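## Task

Find cables F and H, which pass through the conduit and carry a letter tag at one end only. Take each cable's tag-free end and seat it fully in the socket marked with that cable's letter on the side of the junction box. Any plug sitting in a socket with the wrong letter cancels one correct plug. Both plugs must stay seated with no help from the robot, and the grippers must release them and back away at the end.

## Robot and tools

Robot: two six-joint arms with parallel grippers, named left_arm and right_arm. The names are not image sides: left_arm stands on the +y side of the table. Bases in the scene frame: left_arm at (-0.007, +0.294, +0.117) m, right_arm at (+0.047, -0.337, +0.117) m, both slightly tilted. Scene frame: origin on the table top midway between the arms, +x out over the table, +z up. Mounting plates and the metal frame behind the arms are fixed obstacles.

execute_actions takes "actions", a list holding at most one item, plus optional "pictures" (true or false). Three forms:
- {"actions": []} commands nothing and just reports the state.
- A move: {"rows": [...], "steps": N}, N from 1 to 15 control steps of 1/30 s (15 if omitted). Each row is used for one step; if rows run out, the last one repeats.
- A wait: {"steps": N} with no rows, N up to 300; nothing new is sent.
A refused call moves nothing.

Each row is one flat list of 14 numbers, each in [-1, 1], covering both arms even if one stays still: left_arm waist, shoulder, elbow, wrist pitch, wrist yaw, wrist roll, opening, then the same seven for right_arm. The six joint numbers are offsets, not poses: they are scaled changes from the joint angles printed in the latest result that lists them (before any such result, and for later calls inside one reply, from the angles when the action begins). They are not added to the previous row. Scale: 1.0 equals 1.202 rad for waist, 1.258 shoulder, 1.238 elbow, 2.073 wrist pitch, 2.022 wrist yaw and 2.022 wrist roll. Joint ranges (rad): waist -2.618 to 3.054, shoulder 0.000 to 3.142, elbow 0.000 to 3.142, wrist pitch -1.571 to 1.571, wrist yaw -1.571 to 1.571, wrist roll -2.094 to 2.094. Asking for more than 0.036 rad beyond a range end gets the call refused; true ends may differ by up to 0.036 rad, and overshooting requests are clipped, reported as "joint sent to its limit" (possibly about an earlier action). The opening number is absolute, not an offset: +1 fully open, -1 closed.

An all-zero row is not a pause; it pulls joints back toward the reference angles, and arms can droop under repeated zeros. To hold a posture, send offsets back to the desired angles in the first call of a reply and zeros afterwards, increasing the aim if a joint sags short.

Speed limits: every step, each joint's target stays within a lead of its measured angle (waist 0.202 rad, shoulder 0.258, elbow 0.238, wrist pitch 0.573, wrist yaw and roll 0.522), and targets are scaled back if they would put the gripper more than 70 mm from where it is. Large changes therefore take several actions. Between calls the arms keep heading for the last row's target until they have all nearly stopped or a step is HELD; then only a new action moves them further. Fingers already moving keep moving.

Results: a state line "left_arm: … | right_arm: …" gives each gripper's end_effector_position (m) and end_effector_quat_wxyz in the scene frame. That point is between the finger pads, about 1 cm behind the tips; fingers point along gripper +z and close along its y axis. Printed positions can be off, more so at long reach. Joint positions and Joint velocities list each arm's six joints (rad, rad/s) then the pad gap (m; 0.094 open). grip_measured is finger opening on the command scale, each gripper biased by up to about 1 mm. To hold something, command an opening below grip_measured: about 0.03 below for a firm grip, less for a light one. Pads push about 50 to 62 N, less on thin parts (under 2 mm). "joint command not followed" means the clearance check altered or blocked joint targets on some steps; HELD marks steps where a row was not fully sent. "too close" counts a plate and its half of the frame as that arm. MOTOR HOT appears from 75 °C; at 90 °C that arm halts 10 s, and at 100 °C it goes limp and falls; these are OVER-TEMPERATURE FAULT lines. Limit time spent holding loads.

zoom_image: {"camera": name, "region": [x0, y0, x1, y1]} in pixels of that camera's latest image, top-left origin, at most 504 by 504. Cameras: cam_head_left and cam_head_right (896x504, fixed overhead), cam_left_wrist and cam_right_wrist (504x504 fisheye on the hands). Calibration matrices are given; use them as approximate. read_manual returns only licence text. finished_scene with "scene" (1 or 2) closes that scene for checking, cannot be undone, and presents the next task.

Avoid: dropping things or knocking anything off the table, hard slams or very hard pushes, arms colliding or pressing on each other, plugs in wrong sockets, and ending while a gripper still supports a plug. Loose objects may occasionally get nudged. Move smoothly.

Each tool is called after "Call:" by a JSON object that holds its "method" and its "body".

## Session

Call:
{"method": "execute_actions", "body": {"actions": []}}

Scene clock: 0.00 s of 6600.00 s.
left_arm: end_effector_position=(-0.0001, +0.6298, +0.3567) grip_measured=+1.000 end_effector_quat_wxyz=(-0.279, +0.957, +0.081, +0.014) | right_arm: end_effector_position=(+0.2419, +0.0545, +0.3712) grip_measured=+1.000 end_effector_quat_wxyz=(+0.354, +0.049, +0.757, +0.546)
Joint positions: left_arm=[ 2.143  1.446  1.448 -1.142  0.536 -1.457  0.094] | right_arm=[1.779 1.454 0.745 0.647 0.678 0.758 0.094]
Joint velocities: left_arm=[-0.002  0.002 -0.022  0.007 -0.037  0.051  0.   ] | right_arm=[ 0.007  0.007 -0.012 -0.051 -0.125  0.022  0.   ]

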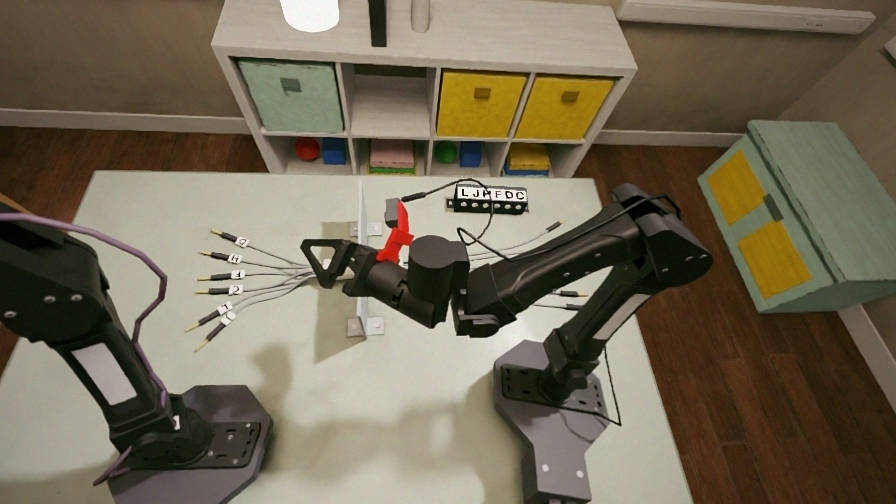

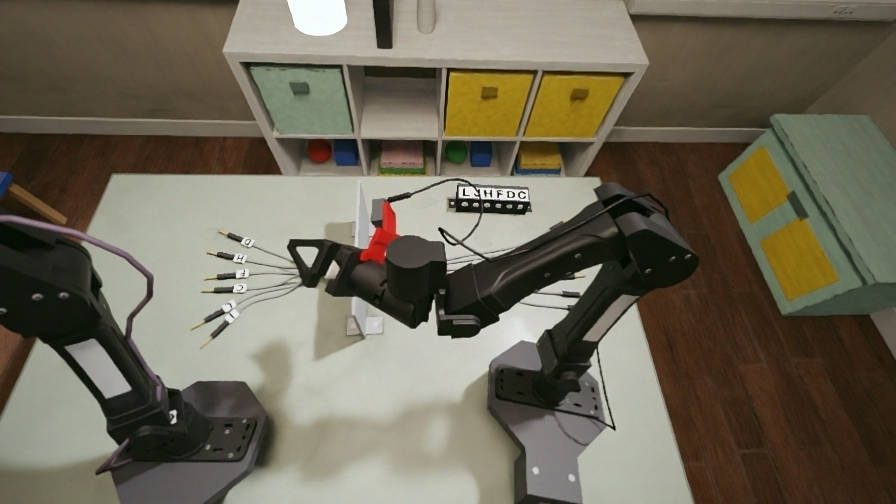

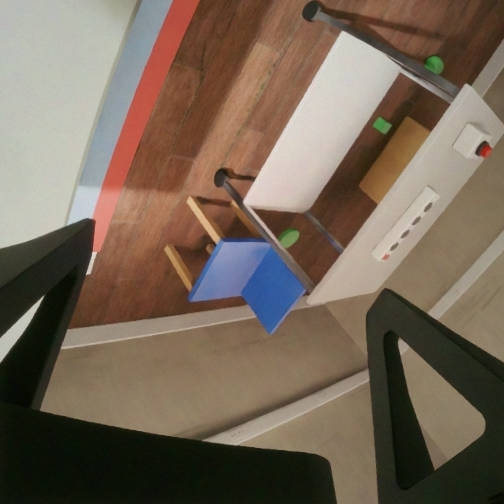

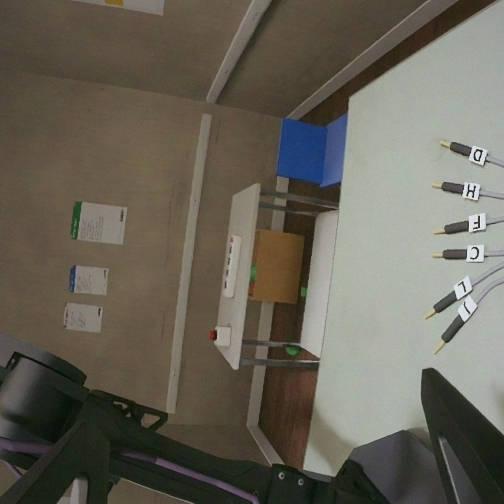

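Call:
{"method": "execute_actions", "body": {"actions": [{"rows":[[0,0,0,0,0,0,1,-1,-0.2,0.2,0,0,0,1]],"steps":15}], "pictures": false}}

Call:
{"method": "execute_actions", "body": {"actions": [{"steps":30}], "pictures": false}}

Call:
{"method": "execute_actions", "body": {"actions": [{"rows":[[0,0,0,0,0,0,1,-1,0,0,0,0,0,1]],"steps":15}], "pictures": false}}

Call:
{"method": "execute_actions", "body": {"actions": [{"steps":40}]}}

Scene clock: 4.30 s of 6600.00 s.
left_arm: end_effector_position=(-0.0001, +0.6298, +0.3567) grip_measured=+1.000 end_effector_quat_wxyz=(-0.279, +0.957, +0.081, +0.014) | right_arm: end_effector_position=(+0.4568, -0.0974, +0.4551) grip_measured=+1.000 end_effector_quat_wxyz=(+0.503, +0.297, +0.646, +0.491)
Joint positions: left_arm=[ 2.143  1.446  1.448 -1.142  0.536 -1.457  0.094] | right_arm=[1.276 1.251 0.947 0.636 0.673 0.758 0.094]
Joint velocities: left_arm=[-0.012 -0.002  0.007 -0.037  0.051  0.022  0.   ] | right_arm=[-1.663 -0.232  0.203 -0.007 -0.022 -0.022  0.   ]
Steps of this call (steps 1 to 90: nothing new was sent; then 0.80 s passed at rest; steps 91 to 105: all 15 steps of this action). Readings (joint positions):
91: left_arm=[2.143 1.446 1.448 -1.142 0.536 -1.457] | right_arm=[1.772 1.450 0.751 0.640 0.675 0.758]
92: left_arm=[2.143 1.446 1.448 -1.142 0.536 -1.457] | right_arm=[1.757 1.442 0.761 0.629 0.672 0.758]
94: left_arm=[2.143 1.446 1.448 -1.142 0.536 -1.457] | right_arm=[1.711 1.415 0.790 0.624 0.672 0.758]
98: left_arm=[2.143 1.446 1.448 -1.142 0.536 -1.457] | right_arm=[1.595 1.345 0.859 0.625 0.672 0.758]
105: the state above

Scene clock: 5.30 s of 6600.00 s.
left_arm: end_effector_position=(-0.0001, +0.6298, +0.3567) grip_measured=+1.000 end_effector_quat_wxyz=(-0.279, +0.957, +0.081, +0.014) | right_arm: end_effector_position=(+0.5626, -0.3531, +0.3989) grip_measured=+1.000 end_effector_quat_wxyz=(+0.646, +0.460, +0.570, +0.213)
Joint positions: left_arm=[ 2.143  1.446  1.448 -1.142  0.536 -1.457  0.094] | right_arm=[0.565 1.235 0.963 0.641 0.688 0.758 0.094]
Joint velocities: left_arm=[ 0.007  0.007 -0.012  0.022 -0.022  0.007  0.   ] | right_arm=[-0.002  0.007 -0.012  0.007 -0.095 -0.022  0.   ]
Steps of this call (steps 1 to 30: the robot went on to your last target). Readings (joint positions):
1: left_arm=[2.143 1.446 1.448 -1.142 0.536 -1.457] | right_arm=[1.215 1.244 0.953 0.638 0.673 0.758]
2: left_arm=[2.143 1.446 1.448 -1.142 0.536 -1.457] | right_arm=[1.151 1.240 0.958 0.640 0.674 0.758]
4: left_arm=[2.143 1.446 1.448 -1.142 0.536 -1.457] | right_arm=[1.016 1.235 0.963 0.641 0.674 0.758]
8: left_arm=[2.143 1.446 1.448 -1.142 0.536 -1.457] | right_arm=[0.737 1.235 0.963 0.640 0.675 0.758]
30: the state above
All arms were judged still, so your last target was given up. Only a new action makes them travel on or press farther. Fingers that are still opening or closing keep moving.

Scene clock: 5.80 s of 6600.00 s.
left_arm: end_effector_position=(-0.0001, +0.6298, +0.3567) grip_measured=+1.000 end_effector_quat_wxyz=(-0.279, +0.957, +0.081, +0.014) | right_arm: end_effector_position=(+0.4123, -0.6958, +0.4063) grip_measured=+1.000 end_effector_quat_wxyz=(+0.702, +0.570, +0.371, -0.212)
Joint positions: left_arm=[ 2.143  1.446  1.448 -1.142  0.536 -1.457  0.094] | right_arm=[-0.423  1.235  0.963  0.64   0.68   0.758  0.094]
Joint velocities: left_arm=[-0.002 -0.022  0.012 -0.022  0.022  0.022  0.   ] | right_arm=[-1.98   0.002 -0.017  0.037 -0.081 -0.007  0.   ]
Steps of this call (steps 1 to 15: all 15 steps of this action). Readings (joint positions):
1: left_arm=[2.143 1.446 1.448 -1.142 0.536 -1.457] | right_arm=[0.544 1.235 0.963 0.641 0.677 0.758]
2: left_arm=[2.143 1.446 1.448 -1.142 0.536 -1.457] | right_arm=[0.495 1.235 0.963 0.641 0.668 0.758]
4: left_arm=[2.143 1.446 1.448 -1.142 0.536 -1.457] | right_arm=[0.357 1.235 0.963 0.640 0.670 0.758]
8: left_arm=[2.143 1.446 1.448 -1.142 0.536 -1.457] | right_arm=[0.071 1.235 0.963 0.640 0.677 0.758]
15: the state above

Scene clock: 7.13 s of 6600.00 s.
left_arm: end_effector_position=(-0.0001, +0.6298, +0.3567) grip_measured=+1.000 end_effector_quat_wxyz=(-0.279, +0.957, +0.081, +0.014) | right_arm: end_effector_position=(+0.3390, -0.7425, +0.4251) grip_measured=+1.000 end_effector_quat_wxyz=(+0.690, +0.579, +0.307, -0.308)
Joint positions: left_arm=[ 2.143  1.446  1.448 -1.142  0.536 -1.457  0.094] | right_arm=[-0.643  1.235  0.963  0.64   0.694  0.758  0.094]
Joint velocities: left_arm=[-0.007 -0.002 -0.007  0.037  0.051 -0.125  0.   ] | right_arm=[-0.002  0.007 -0.012 -0.007  0.007 -0.007  0.   ]
Steps of this call (steps 1 to 30: the robot went on to your last target; steps 31 to 40: nothing new was sent). Readings (joint positions):
1: left_arm=[2.143 1.446 1.448 -1.142 0.536 -1.457] | right_arm=[-0.493 1.235 0.963 0.640 0.681 0.758]
2: left_arm=[2.143 1.446 1.448 -1.142 0.536 -1.457] | right_arm=[-0.557 1.235 0.963 0.640 0.684 0.758]
4: left_arm=[2.143 1.446 1.448 -1.142 0.536 -1.457] | right_arm=[-0.632 1.235 0.963 0.640 0.696 0.758]
8: left_arm=[2.143 1.446 1.448 -1.142 0.536 -1.457] | right_arm=[-0.643 1.235 0.963 0.640 0.696 0.758]
40: the state above
All arms were judged still, so your last target was given up. Only a new action makes them travel on or press farther. Fingers that are still opening or closing keep moving.
camera_calibration (this result's frames):
cam_right_wrist: T_world_to_cam=[[-0.587404, -0.17707, -0.789685, 0.406513], [0.627721, 0.516196, -0.582673, 0.467744], [0.510807, -0.837966, -0.192065, -0.617151], [0, 0, 0, 1]] pos_world=[0.260419, -0.686618, 0.475026]

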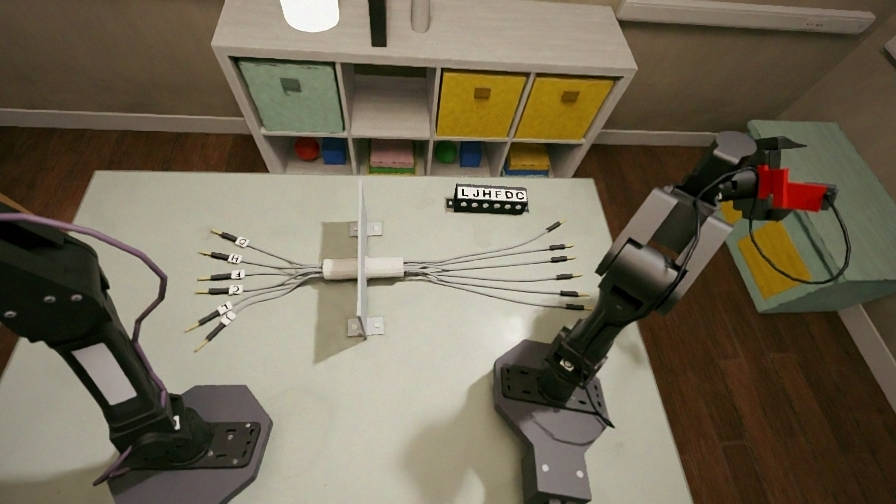

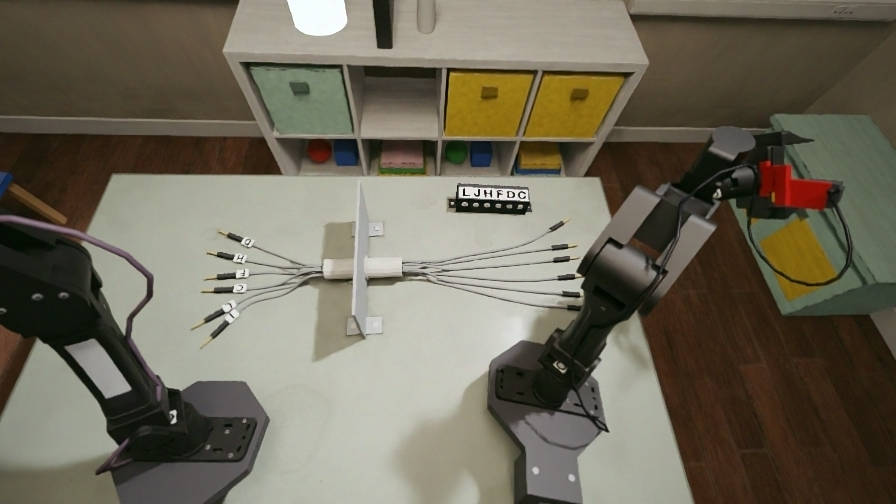

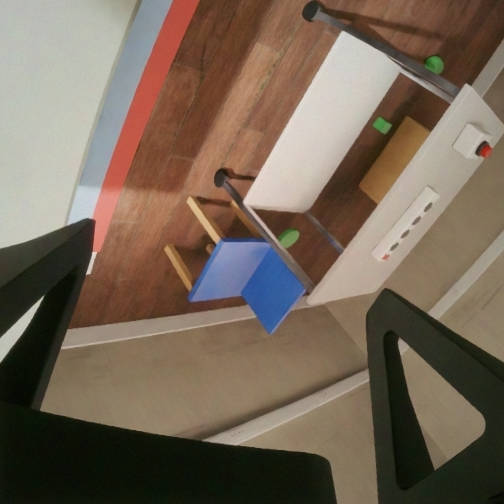

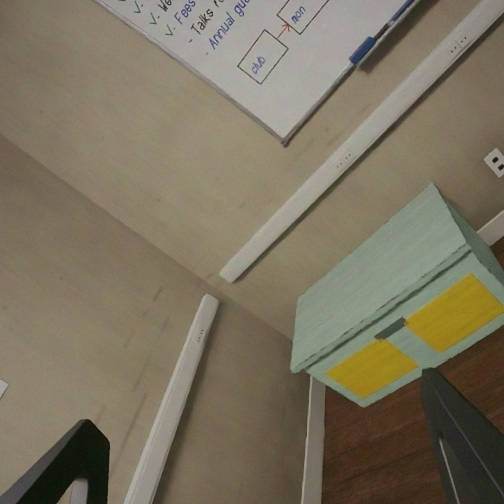

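Call:
{"method": "zoom_image", "body": {"camera": "cam_head_left", "region": [390, 170, 610, 330]}}

Call:
{"method": "zoom_image", "body": {"camera": "cam_head_left", "region": [180, 210, 420, 360]}}

Region (390, 170, 610, 330) of cam_head_left's 896x504 image, scaled by 2.291, with more detail than that image has; it fills the top 367 rows of this view, and the rest is white.

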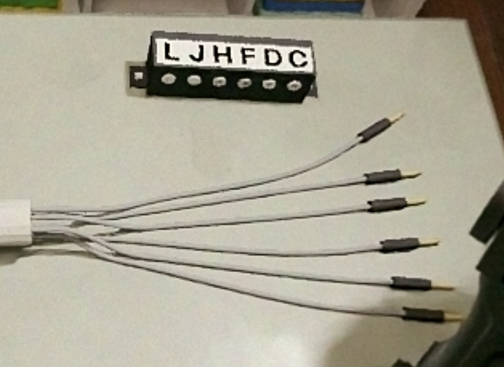

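Region (180, 210, 420, 360) of cam_head_left's 896x504 image, scaled by 2.100, with more detail than that image has; it fills the top 315 rows of this view, and the rest is white.

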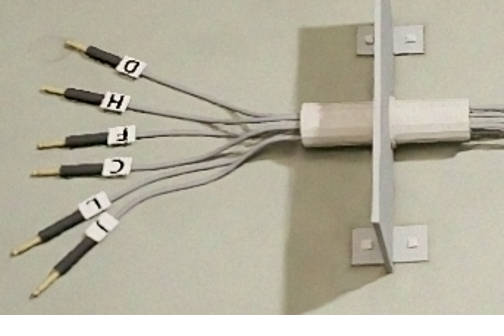

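Call:
{"method": "execute_actions", "body": {"actions": [{"rows":[[-1,0,0.037,0.112,-0.265,0.147,-0.15,0,0,0,0,0,0,1]],"steps":15}], "pictures": false}}

Call:
{"method": "execute_actions", "body": {"actions": [{"rows":[[-0.6,0,0,0,0,0,-0.15,0,0,0,0,0,0,1]],"steps":15}], "pictures": false}}

Scene clock: 15.23 s of 6600.00 s.
left_arm: end_effector_position=(+0.2580, +0.6388, +0.2757) grip_measured=-0.148 end_effector_quat_wxyz=(-0.240, +0.847, -0.461, -0.108) | right_arm: end_effector_position=(+0.3390, -0.7425, +0.4251) grip_measured=+1.000 end_effector_quat_wxyz=(+0.690, +0.579, +0.307, -0.308)
Joint positions: left_arm=[ 1.136  1.451  1.47  -0.911  0.035 -1.184  0.04 ] | right_arm=[-0.643  1.235  0.963  0.64   0.694  0.758  0.094]
Joint velocities: left_arm=[-2.093 -0.017 -0.007  0.066 -0.066  0.081 -0.001] | right_arm=[-0.022  0.007 -0.007  0.007  0.095  0.051  0.   ]
Steps of this call (steps 1 to 90: nothing new was sent; then 4.60 s passed at rest; steps 91 to 105: all 15 steps of this action). Readings (joint positions):
91: left_arm=[2.119 1.446 1.449 -1.128 0.464 -1.421] | right_arm=[-0.643 1.235 0.963 0.640 0.694 0.758]
92: left_arm=[2.069 1.447 1.452 -1.094 0.360 -1.372] | right_arm=[-0.643 1.235 0.963 0.640 0.694 0.758]
94: left_arm=[1.936 1.451 1.462 -1.024 0.226 -1.300] | right_arm=[-0.643 1.235 0.963 0.640 0.694 0.758]
98: left_arm=[1.649 1.451 1.470 -0.946 0.098 -1.225] | right_arm=[-0.643 1.235 0.963 0.640 0.694 0.758]
105: the state above

Scene clock: 15.73 s of 6600.00 s.
left_arm: end_effector_position=(+0.4288, +0.4170, +0.2212) grip_measured=-0.148 end_effector_quat_wxyz=(-0.157, +0.663, -0.730, +0.061) | right_arm: end_effector_position=(+0.3390, -0.7425, +0.4251) grip_measured=+1.000 end_effector_quat_wxyz=(+0.690, +0.579, +0.307, -0.308)
Joint positions: left_arm=[ 0.397  1.451  1.47  -0.905  0.061 -1.183  0.04 ] | right_arm=[-0.643  1.235  0.963  0.64   0.694  0.758  0.094]
Joint velocities: left_arm=[ 0.11  -0.007 -0.002 -0.081 -0.022  0.037 -0.001] | right_arm=[-0.002  0.022 -0.017 -0.037 -0.022 -0.007  0.   ]
Steps of this call (steps 1 to 15: all 15 steps of this action). Readings (joint positions):
1: left_arm=[1.063 1.451 1.470 -0.909 0.035 -1.183] | right_arm=[-0.643 1.235 0.963 0.640 0.694 0.758]
2: left_arm=[0.990 1.451 1.470 -0.908 0.037 -1.183] | right_arm=[-0.643 1.235 0.963 0.640 0.694 0.758]
4: left_arm=[0.843 1.451 1.470 -0.907 0.040 -1.183] | right_arm=[-0.643 1.235 0.963 0.640 0.694 0.758]
8: left_arm=[0.551 1.451 1.470 -0.905 0.043 -1.183] | right_arm=[-0.643 1.235 0.963 0.640 0.694 0.758]
15: the state above

Call:
{"method": "execute_actions", "body": {"actions": [{"rows":[[-0.147,0.277,0.02,-0.002,-0.03,0.011,-0.15,0,0,0,0,0,0,1]],"steps":15}]}}

Scene clock: 16.67 s of 6600.00 s.
left_arm: end_effector_position=(+0.4158, +0.3542, +0.0709) grip_measured=-0.148 end_effector_quat_wxyz=(-0.021, -0.613, +0.790, +0.011) | right_arm: end_effector_position=(+0.3390, -0.7425, +0.4251) grip_measured=+1.000 end_effector_quat_wxyz=(+0.690, +0.579, +0.307, -0.308)
Joint positions: left_arm=[ 0.216  1.84   1.479 -0.901  0.022 -1.172  0.04 ] | right_arm=[-0.643  1.235  0.963  0.64   0.694  0.758  0.094]
Joint velocities: left_arm=[ 0.012 -0.208 -0.007 -0.037  0.007 -0.022  0.   ] | right_arm=[-0.012 -0.002 -0.007 -0.022 -0.007 -0.037  0.   ]
Steps of this call (steps 1 to 13: the robot went on to your last target; steps 14 to 28: all 15 steps of this action). Readings (joint positions):
14: left_arm=[0.393 1.464 1.474 -0.908 0.043 -1.183] | right_arm=[-0.643 1.235 0.963 0.640 0.694 0.758]
15: left_arm=[0.370 1.489 1.484 -0.906 0.033 -1.183] | right_arm=[-0.643 1.235 0.963 0.640 0.694 0.758]
17: left_arm=[0.311 1.569 1.494 -0.894 0.029 -1.182] | right_arm=[-0.643 1.235 0.963 0.640 0.694 0.758]
21: left_arm=[0.231 1.775 1.494 -0.889 0.028 -1.176] | right_arm=[-0.643 1.235 0.963 0.640 0.694 0.758]
28: the state above
camera_calibration (this result's frames):
cam_left_wrist: T_world_to_cam=[[0.997392, 0.068265, -0.0234322, -0.440634], [0.0685229, -0.793673, 0.604473, 0.219547], [0.0226669, -0.604502, -0.796281, 0.375465], [0, 0, 0, 1]] pos_world=[0.415931, 0.431298, 0.15594]
cam_right_wrist: T_world_to_cam=[[-0.587404, -0.17707, -0.789685, 0.406513], [0.627721, 0.516196, -0.582673, 0.467744], [0.510807, -0.837966, -0.192065, -0.617151], [0, 0, 0, 1]] pos_world=[0.260419, -0.686618, 0.475026]

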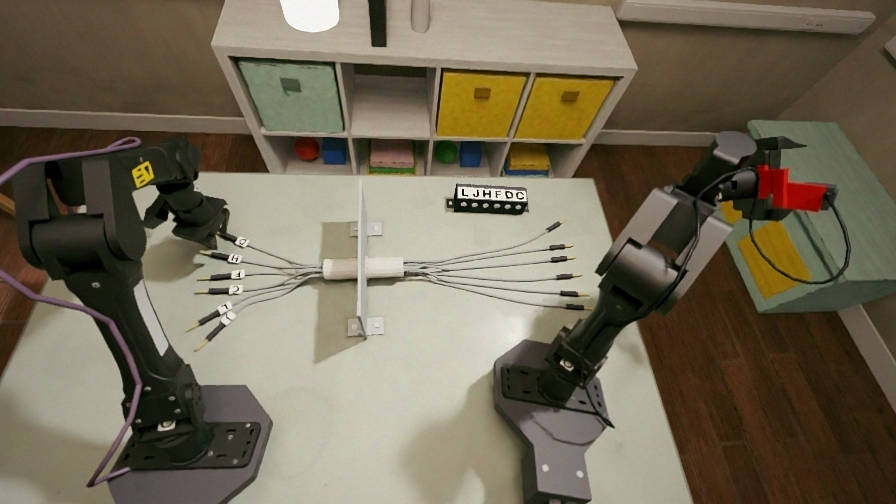

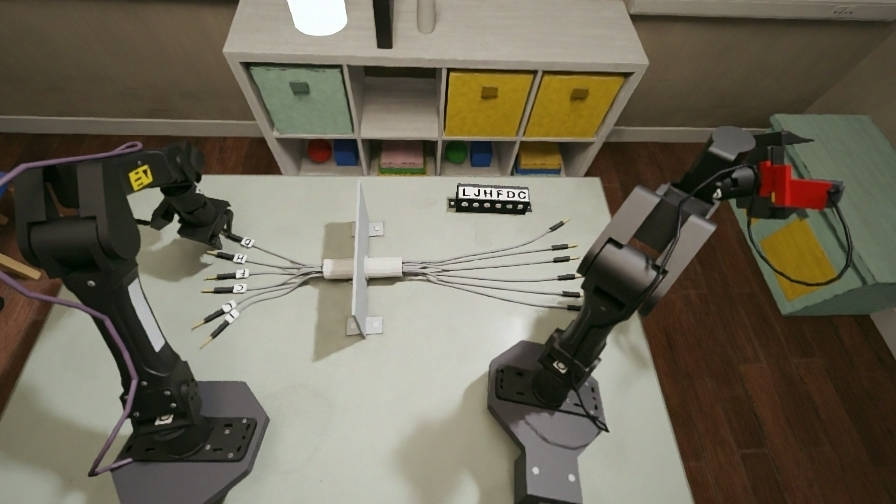

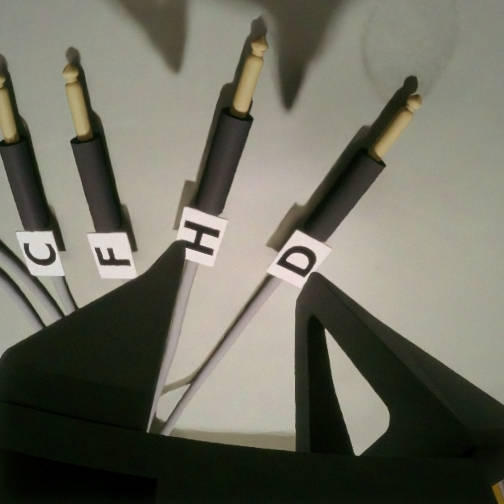

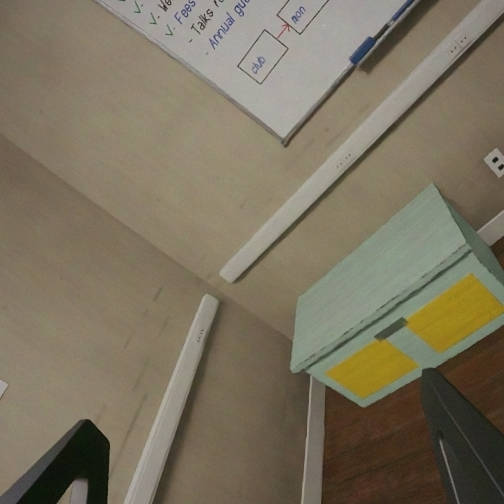

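Call:
{"method": "execute_actions", "body": {"actions": [{"rows":[[0.016,0.057,-0.113,0.102,0,0,-0.15,0,0,0,0,0,0,1]],"steps":15}]}}

Scene clock: 18.83 s of 6600.00 s.
left_arm: end_effector_position=(+0.4004, +0.3574, +0.0180) grip_measured=-0.148 end_effector_quat_wxyz=(-0.024, -0.617, +0.786, +0.013) | right_arm: end_effector_position=(+0.3390, -0.7425, +0.4251) grip_measured=+1.000 end_effector_quat_wxyz=(+0.690, +0.579, +0.307, -0.308)
Joint positions: left_arm=[ 0.227  1.908  1.347 -0.708  0.025 -1.172  0.04 ] | right_arm=[-0.643  1.235  0.963  0.64   0.694  0.758  0.094]
Joint velocities: left_arm=[-0.007 -0.002 -0.002  0.037  0.007 -0.051 -0.001] | right_arm=[-0.002 -0.007 -0.022  0.007 -0.051  0.007  0.   ]
Steps of this call (steps 1 to 30: the robot went on to your last target; steps 31 to 50: nothing new was sent; steps 51 to 65: all 15 steps of this action). Readings (joint positions):
51: left_arm=[0.217 1.823 1.460 -0.872 0.018 -1.171] | right_arm=[-0.643 1.235 0.963 0.640 0.694 0.758]
52: left_arm=[0.217 1.826 1.433 -0.824 0.018 -1.171] | right_arm=[-0.643 1.235 0.963 0.640 0.694 0.758]
54: left_arm=[0.220 1.863 1.384 -0.771 0.020 -1.171] | right_arm=[-0.643 1.235 0.963 0.640 0.694 0.758]
58: left_arm=[0.226 1.910 1.347 -0.734 0.025 -1.172] | right_arm=[-0.643 1.235 0.963 0.640 0.694 0.758]
65: the state above
camera_calibration (this result's frames):
cam_left_wrist: T_world_to_cam=[[0.996404, 0.0796235, -0.0289642, -0.43035], [0.0809171, -0.79289, 0.603968, 0.249802], [0.0251246, -0.60414, -0.796482, 0.334524], [0, 0, 0, 1]] pos_world=[0.400185, 0.434431, 0.103105]
cam_right_wrist: T_world_to_cam=[[-0.587404, -0.17707, -0.789685, 0.406513], [0.627721, 0.516196, -0.582673, 0.467744], [0.510807, -0.837966, -0.192065, -0.617151], [0, 0, 0, 1]] pos_world=[0.260419, -0.686618, 0.475026]

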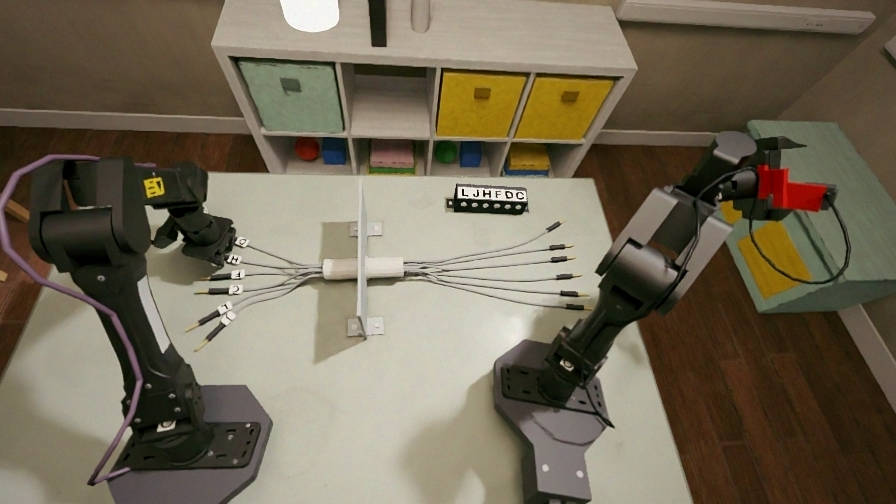

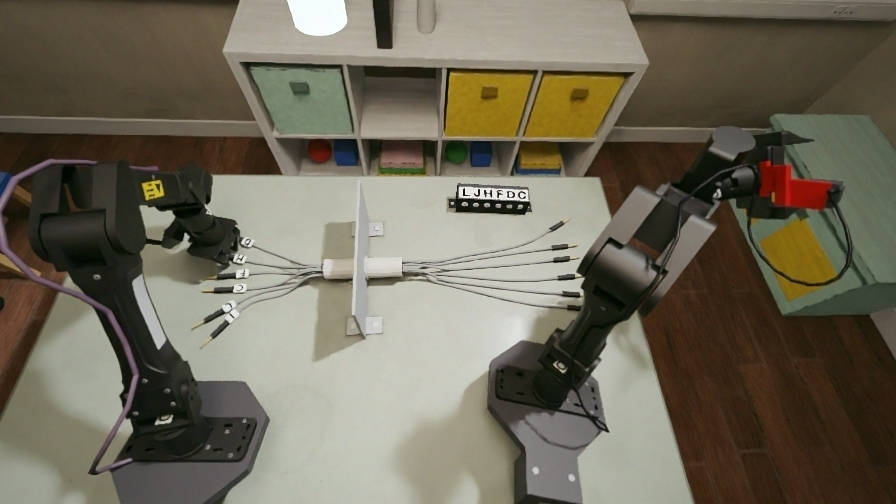

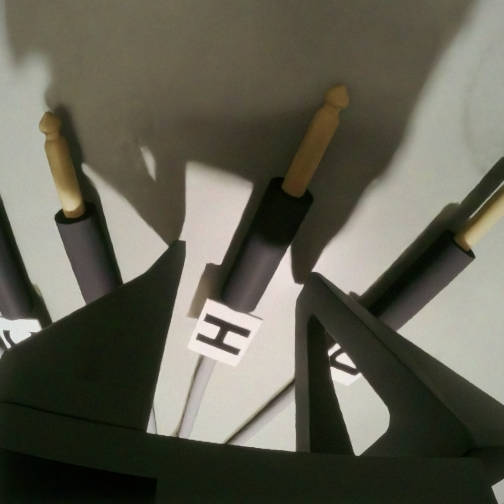

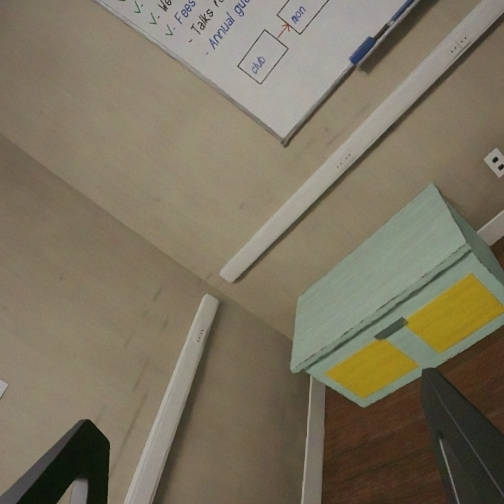

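Call:
{"method": "execute_actions", "body": {"actions": [{"rows":[[0.016,0.024,0,0.012,0,0,-0.15,0,0,0,0,0,0,1]],"steps":10}], "pictures": false}}

Call:
{"method": "execute_actions", "body": {"actions": [{"rows":[[0,0,0,0,0,0,-1,0,0,0,0,0,0,1]],"steps":15}]}}

Scene clock: 20.10 s of 6600.00 s.
left_arm: end_effector_position=(+0.4011, +0.3600, +0.0136) grip_measured=-0.148 end_effector_quat_wxyz=(-0.023, -0.620, +0.784, +0.011) | right_arm: end_effector_position=(+0.3390, -0.7425, +0.4251) grip_measured=+1.000 end_effector_quat_wxyz=(+0.690, +0.579, +0.307, -0.308)
Joint positions: left_arm=[ 0.235  1.92   1.347 -0.694  0.03  -1.172  0.04 ] | right_arm=[-0.643  1.235  0.963  0.64   0.694  0.758  0.094]
Joint velocities: left_arm=[ 0.002  0.002  0.002  0.051  0.051 -0.037 -0.   ] | right_arm=[ 0.007  0.007 -0.007  0.022  0.007 -0.066  0.   ]
Steps of this call (steps 1 to 15: the robot went on to your last target; steps 16 to 28: nothing new was sent; steps 29 to 38: all 10 steps of this action). Readings (joint positions):
29: left_arm=[0.228 1.910 1.347 -0.704 0.026 -1.172] | right_arm=[-0.643 1.235 0.963 0.640 0.694 0.758]
30: left_arm=[0.228 1.913 1.347 -0.701 0.026 -1.172] | right_arm=[-0.643 1.235 0.963 0.640 0.694 0.758]
32: left_arm=[0.232 1.920 1.347 -0.699 0.028 -1.172] | right_arm=[-0.643 1.235 0.963 0.640 0.694 0.758]
36: left_arm=[0.235 1.920 1.347 -0.694 0.030 -1.172] | right_arm=[-0.643 1.235 0.963 0.640 0.694 0.758]
38: the state above

Scene clock: 20.60 s of 6600.00 s.
left_arm: end_effector_position=(+0.4013, +0.3596, +0.0136) grip_measured=-0.762 end_effector_quat_wxyz=(-0.023, -0.620, +0.784, +0.010) | right_arm: end_effector_position=(+0.3390, -0.7425, +0.4251) grip_measured=+1.000 end_effector_quat_wxyz=(+0.690, +0.579, +0.307, -0.308)
Joint positions: left_arm=[ 0.235  1.92   1.347 -0.693  0.032 -1.172  0.011] | right_arm=[-0.643  1.235  0.963  0.64   0.694  0.758  0.094]
Joint velocities: left_arm=[-0.012 -0.007  0.002 -0.081  0.007 -0.037  0.   ] | right_arm=[-0.002 -0.007 -0.012  0.007  0.037  0.022  0.   ]
Steps of this call (steps 1 to 15: all 15 steps of this action). Readings (joint positions):
1: left_arm=[0.235 1.920 1.347 -0.693 0.031 -1.172] | right_arm=[-0.643 1.235 0.963 0.640 0.694 0.758]
2: left_arm=[0.235 1.920 1.347 -0.693 0.031 -1.172] | right_arm=[-0.643 1.235 0.963 0.640 0.694 0.758]
4: left_arm=[0.235 1.920 1.347 -0.693 0.032 -1.172] | right_arm=[-0.643 1.235 0.963 0.640 0.694 0.758]
8: left_arm=[0.235 1.920 1.347 -0.693 0.032 -1.172] | right_arm=[-0.643 1.235 0.963 0.640 0.694 0.758]
15: the state above
camera_calibration (this result's frames):
cam_left_wrist: T_world_to_cam=[[0.99588, 0.0869325, -0.0257849, -0.433985], [0.084685, -0.790039, 0.60718, 0.251625], [0.0324126, -0.606862, -0.794146, 0.33038], [0, 0, 0, 1]] pos_world=[0.40018, 0.437017, 0.0983982]
cam_right_wrist: T_world_to_cam=[[-0.587404, -0.17707, -0.789685, 0.406513], [0.627721, 0.516196, -0.582673, 0.467744], [0.510807, -0.837966, -0.192065, -0.617151], [0, 0, 0, 1]] pos_world=[0.260419, -0.686618, 0.475026]

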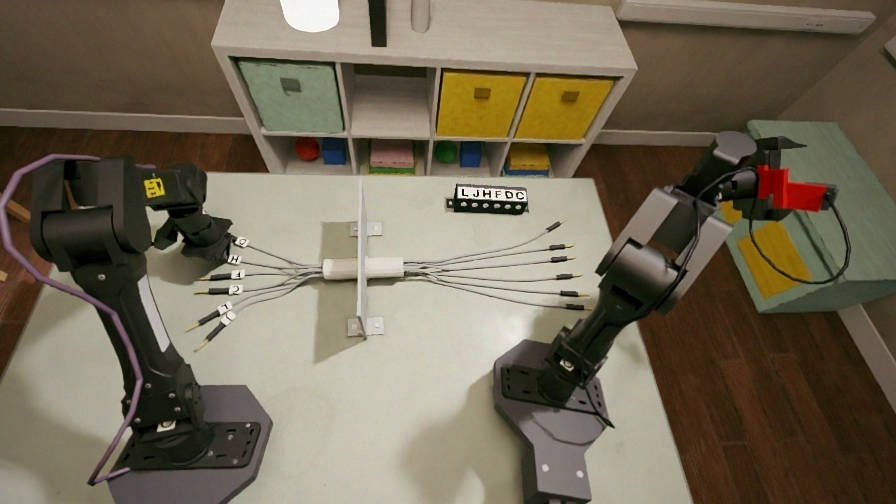

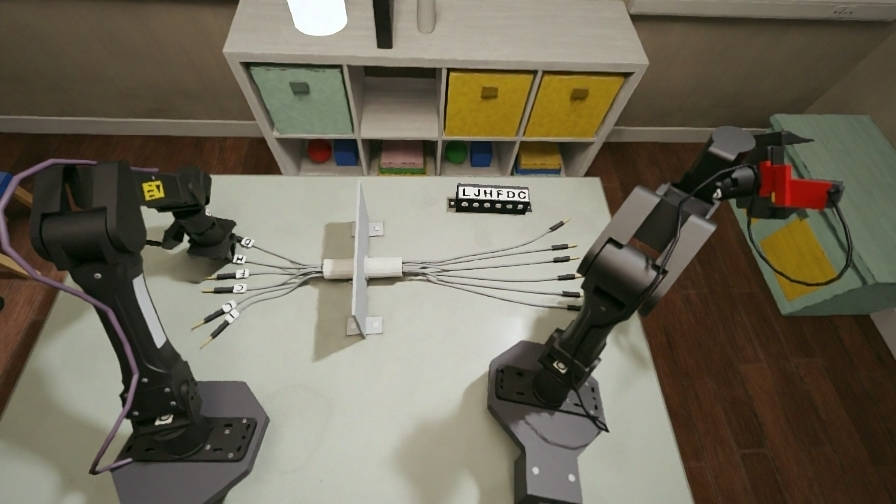

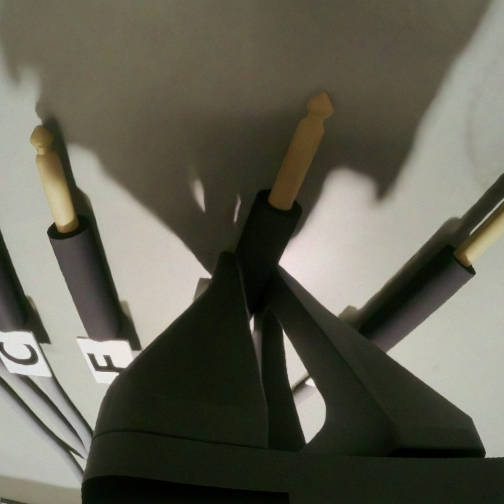

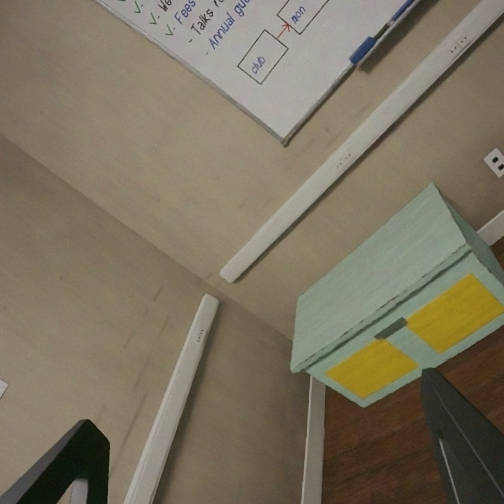

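Call:
{"method": "execute_actions", "body": {"actions": [{"rows":[[0.03,-0.02,0,-0.01,0,0,-0.83,0,0,0,0,0,0,1],[0.06,-0.025,0,-0.012,0,0,-0.83,0,0,0,0,0,0,1],[0.09,-0.025,0,-0.012,0,0,-0.83,0,0,0,0,0,0,1],[0.11,-0.025,0,-0.012,0,0,-0.83,0,0,0,0,0,0,1]],"steps":15}]}}

Call:
{"method": "zoom_image", "body": {"camera": "cam_head_left", "region": [390, 170, 610, 330]}}

Scene clock: 22.20 s of 6600.00 s.
left_arm: end_effector_position=(+0.3882, +0.4152, +0.0164) grip_measured=-0.762 end_effector_quat_wxyz=(+0.014, +0.671, -0.741, -0.025) | right_arm: end_effector_position=(+0.3390, -0.7425, +0.4251) grip_measured=+1.000 end_effector_quat_wxyz=(+0.690, +0.579, +0.307, -0.308)
Joint positions: left_arm=[ 0.375  1.92   1.347 -0.696  0.042 -1.172  0.011] | right_arm=[-0.643  1.235  0.963  0.64   0.694  0.758  0.094]
Joint velocities: left_arm=[-0.007  0.017  0.002 -0.007  0.022 -0.007  0.   ] | right_arm=[-0.007 -0.012  0.012 -0.022  0.007 -0.066  0.   ]
Steps of this call (steps 1 to 15: the robot went on to your last target; steps 16 to 33: nothing new was sent; steps 34 to 48: all 15 steps of this action). Readings (joint positions):
34: left_arm=[0.237 1.920 1.347 -0.693 0.034 -1.172] | right_arm=[-0.643 1.235 0.963 0.640 0.694 0.758]
35: left_arm=[0.243 1.920 1.347 -0.693 0.037 -1.172] | right_arm=[-0.643 1.235 0.963 0.640 0.694 0.758]
37: left_arm=[0.276 1.920 1.347 -0.694 0.049 -1.172] | right_arm=[-0.643 1.235 0.963 0.640 0.694 0.758]
41: left_arm=[0.364 1.920 1.347 -0.695 0.047 -1.172] | right_arm=[-0.643 1.235 0.963 0.640 0.694 0.758]
48: the state above
camera_calibration (this result's frames):
cam_left_wrist: T_world_to_cam=[[0.975667, 0.217782, -0.0253839, -0.472163], [0.192258, -0.794119, 0.576552, 0.255368], [0.105405, -0.567403, -0.816666, 0.32236], [0, 0, 0, 1]] pos_world=[0.377599, 0.48853, 0.104043]
cam_right_wrist: T_world_to_cam=[[-0.587404, -0.17707, -0.789685, 0.406513], [0.627721, 0.516196, -0.582673, 0.467744], [0.510807, -0.837966, -0.192065, -0.617151], [0, 0, 0, 1]] pos_world=[0.260419, -0.686618, 0.475026]

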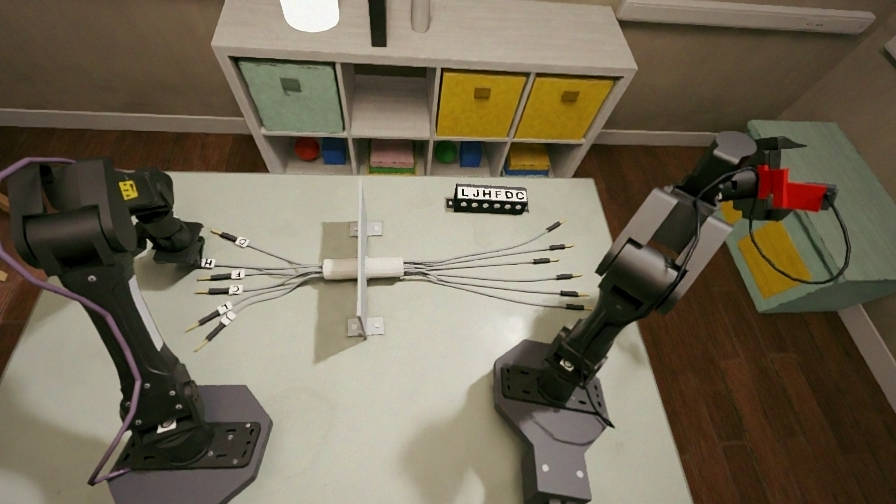

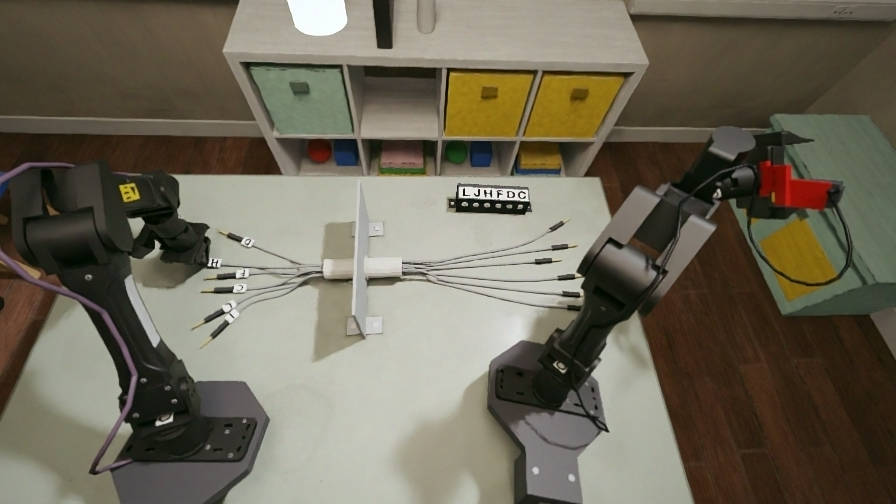

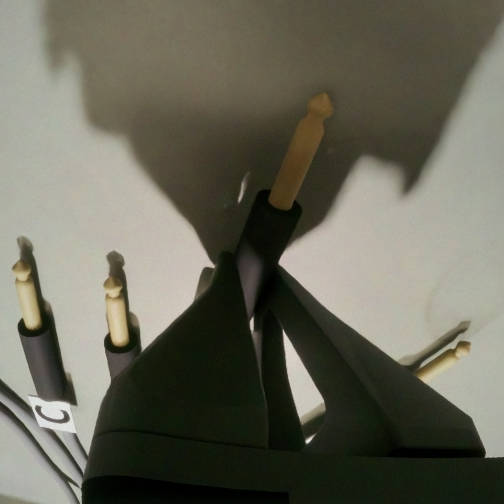

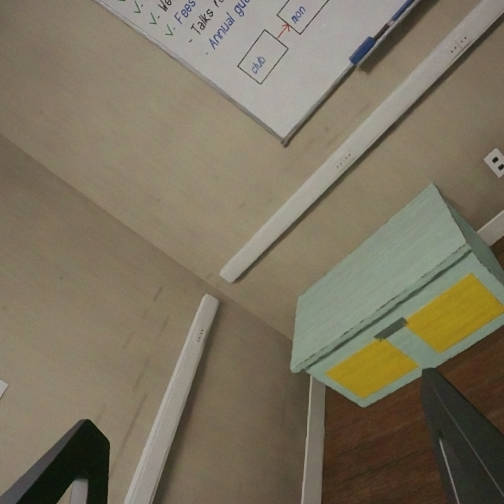

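Region (390, 170, 610, 330) of cam_head_left's 896x504 image, scaled by 2.291, with more detail than that image has; it fills the top 367 rows of this view, and the rest is white.

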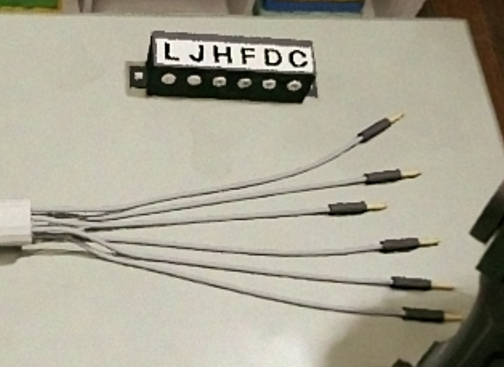

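Call:
{"method": "execute_actions", "body": {"actions": [{"rows":[[0,0,0,0,0,0,-0.35,0,0,0,0,0,0,1],[0,0,0,0,0,0,-0.35,0,0,0,0,0,0,1],[0,0,0,0,0,0,-0.35,0,0,0,0,0,0,1],[0,0,0,0,0,0,-0.35,0,0,0,0,0,0,1],[0,-0.1,0,0,0,0,-0.35,0,0,0,0,0,0,1],[0,-0.1,0,0,0,-0.05,-0.35,0,0,0,0,0,0,1],[-0.03,-0.14,-0.05,0,0,-0.113,-0.35,0,0,0,0,0,0,1],[-0.06,-0.17,-0.12,0,0,-0.113,-0.35,0,0,0,0,0,0,1],[-0.101,-0.186,-0.19,0,-0.01,-0.113,-0.35,0,0,0,0,0,0,1]],"steps":15}], "pictures": false}}

Call:
{"method": "execute_actions", "body": {"actions": [{"steps":12}]}}

Scene clock: 26.93 s of 6600.00 s.
left_arm: end_effector_position=(+0.3574, +0.3523, +0.0512) grip_measured=-0.352 end_effector_quat_wxyz=(+0.015, +0.694, -0.720, -0.004) | right_arm: end_effector_position=(+0.3390, -0.7425, +0.4251) grip_measured=+1.000 end_effector_quat_wxyz=(+0.690, +0.579, +0.307, -0.308)
Joint positions: left_arm=[ 0.241  1.682  1.124 -0.687  0.04  -1.362  0.03 ] | right_arm=[-0.643  1.235  0.963  0.64   0.694  0.758  0.094]
Joint velocities: left_arm=[ 0.007  0.056 -0.129 -0.051 -0.066 -0.168 -0.001] | right_arm=[-0.007  0.012  0.007 -0.051 -0.007 -0.007  0.   ]
Steps of this call (steps 1 to 15: the robot went on to your last target; steps 16 to 90: nothing new was sent; then 1.23 s passed at rest; steps 91 to 105: all 15 steps of this action). Readings (joint positions):
91: left_arm=[0.375 1.920 1.347 -0.696 0.043 -1.172] | right_arm=[-0.643 1.235 0.963 0.640 0.694 0.758]
92: left_arm=[0.375 1.920 1.347 -0.696 0.043 -1.172] | right_arm=[-0.643 1.235 0.963 0.640 0.694 0.758]
94: left_arm=[0.375 1.920 1.347 -0.696 0.044 -1.172] | right_arm=[-0.643 1.235 0.963 0.640 0.694 0.758]
98: left_arm=[0.366 1.831 1.302 -0.679 0.044 -1.252] | right_arm=[-0.643 1.235 0.963 0.640 0.694 0.758]
105: the state above

Scene clock: 27.33 s of 6600.00 s.
left_arm: end_effector_position=(+0.3547, +0.3529, +0.0495) grip_measured=-0.352 end_effector_quat_wxyz=(+0.018, +0.704, -0.710, -0.007) | right_arm: end_effector_position=(+0.3390, -0.7425, +0.4251) grip_measured=+1.000 end_effector_quat_wxyz=(+0.690, +0.579, +0.307, -0.308)
Joint positions: left_arm=[ 0.243  1.684  1.119 -0.687  0.039 -1.388  0.03 ] | right_arm=[-0.643  1.235  0.963  0.64   0.694  0.758  0.094]
Joint velocities: left_arm=[-0.002  0.002 -0.022  0.007  0.037 -0.007 -0.   ] | right_arm=[-0.012  0.007 -0.002 -0.007  0.051  0.007  0.   ]
Steps of this call (steps 1 to 12: the robot went on to your last target). Readings (joint positions):
1: left_arm=[0.242 1.683 1.121 -0.687 0.039 -1.368] | right_arm=[-0.643 1.235 0.963 0.640 0.694 0.758]
2: left_arm=[0.243 1.684 1.119 -0.687 0.039 -1.373] | right_arm=[-0.643 1.235 0.963 0.640 0.694 0.758]
4: left_arm=[0.243 1.684 1.119 -0.687 0.039 -1.379] | right_arm=[-0.643 1.235 0.963 0.640 0.694 0.758]
8: left_arm=[0.243 1.684 1.119 -0.687 0.039 -1.386] | right_arm=[-0.643 1.235 0.963 0.640 0.694 0.758]
12: the state above
camera_calibration (this result's frames):
cam_left_wrist: T_world_to_cam=[[0.952045, 0.305655, -0.0135866, -0.448293], [0.251658, -0.757056, 0.602939, 0.157793], [0.174005, -0.577444, -0.797672, 0.295823], [0, 0, 0, 1]] pos_world=[0.335611, 0.427302, 0.134739]
cam_right_wrist: T_world_to_cam=[[-0.587404, -0.17707, -0.789685, 0.406513], [0.627721, 0.516196, -0.582673, 0.467744], [0.510807, -0.837966, -0.192065, -0.617151], [0, 0, 0, 1]] pos_world=[0.260419, -0.686618, 0.475026]

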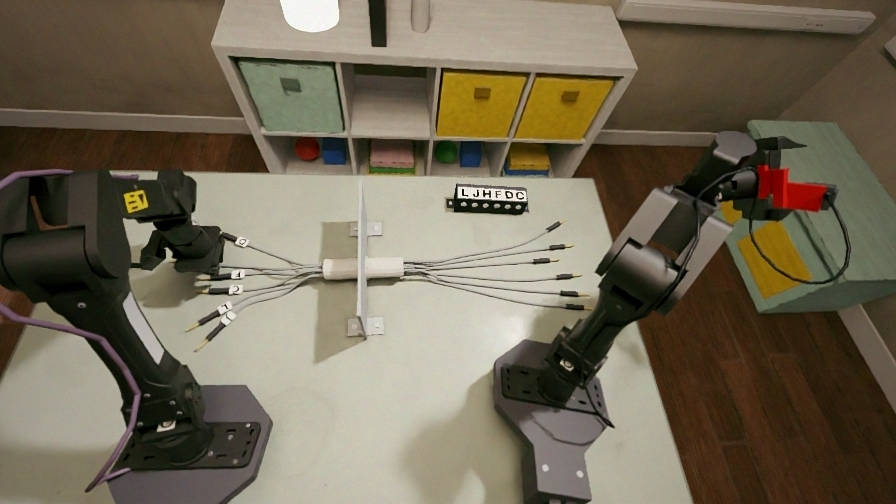

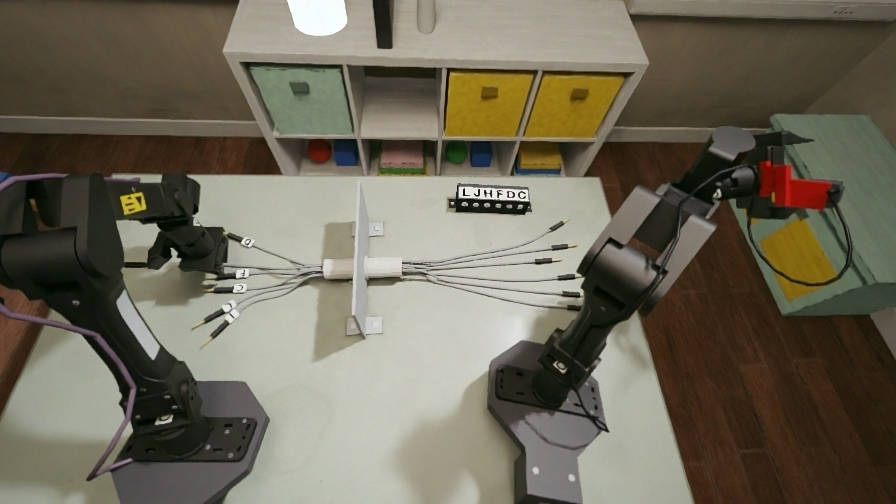

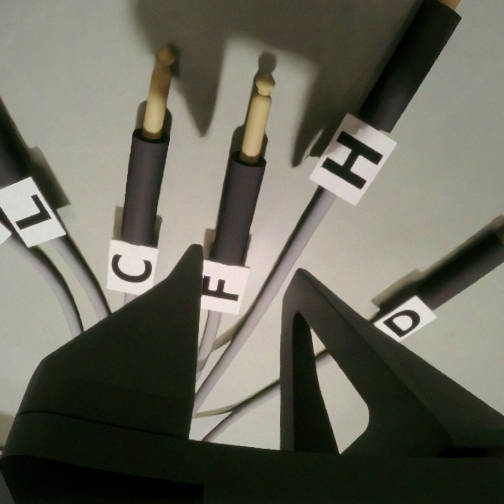

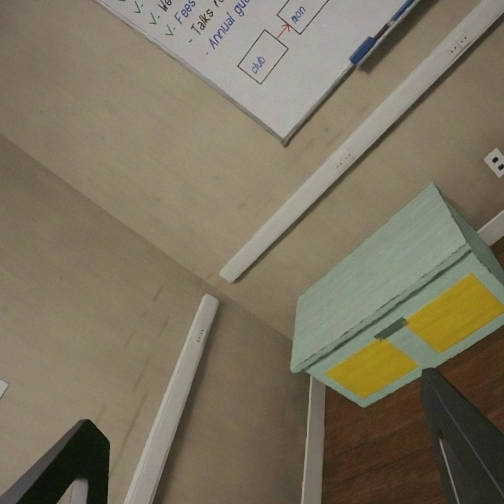

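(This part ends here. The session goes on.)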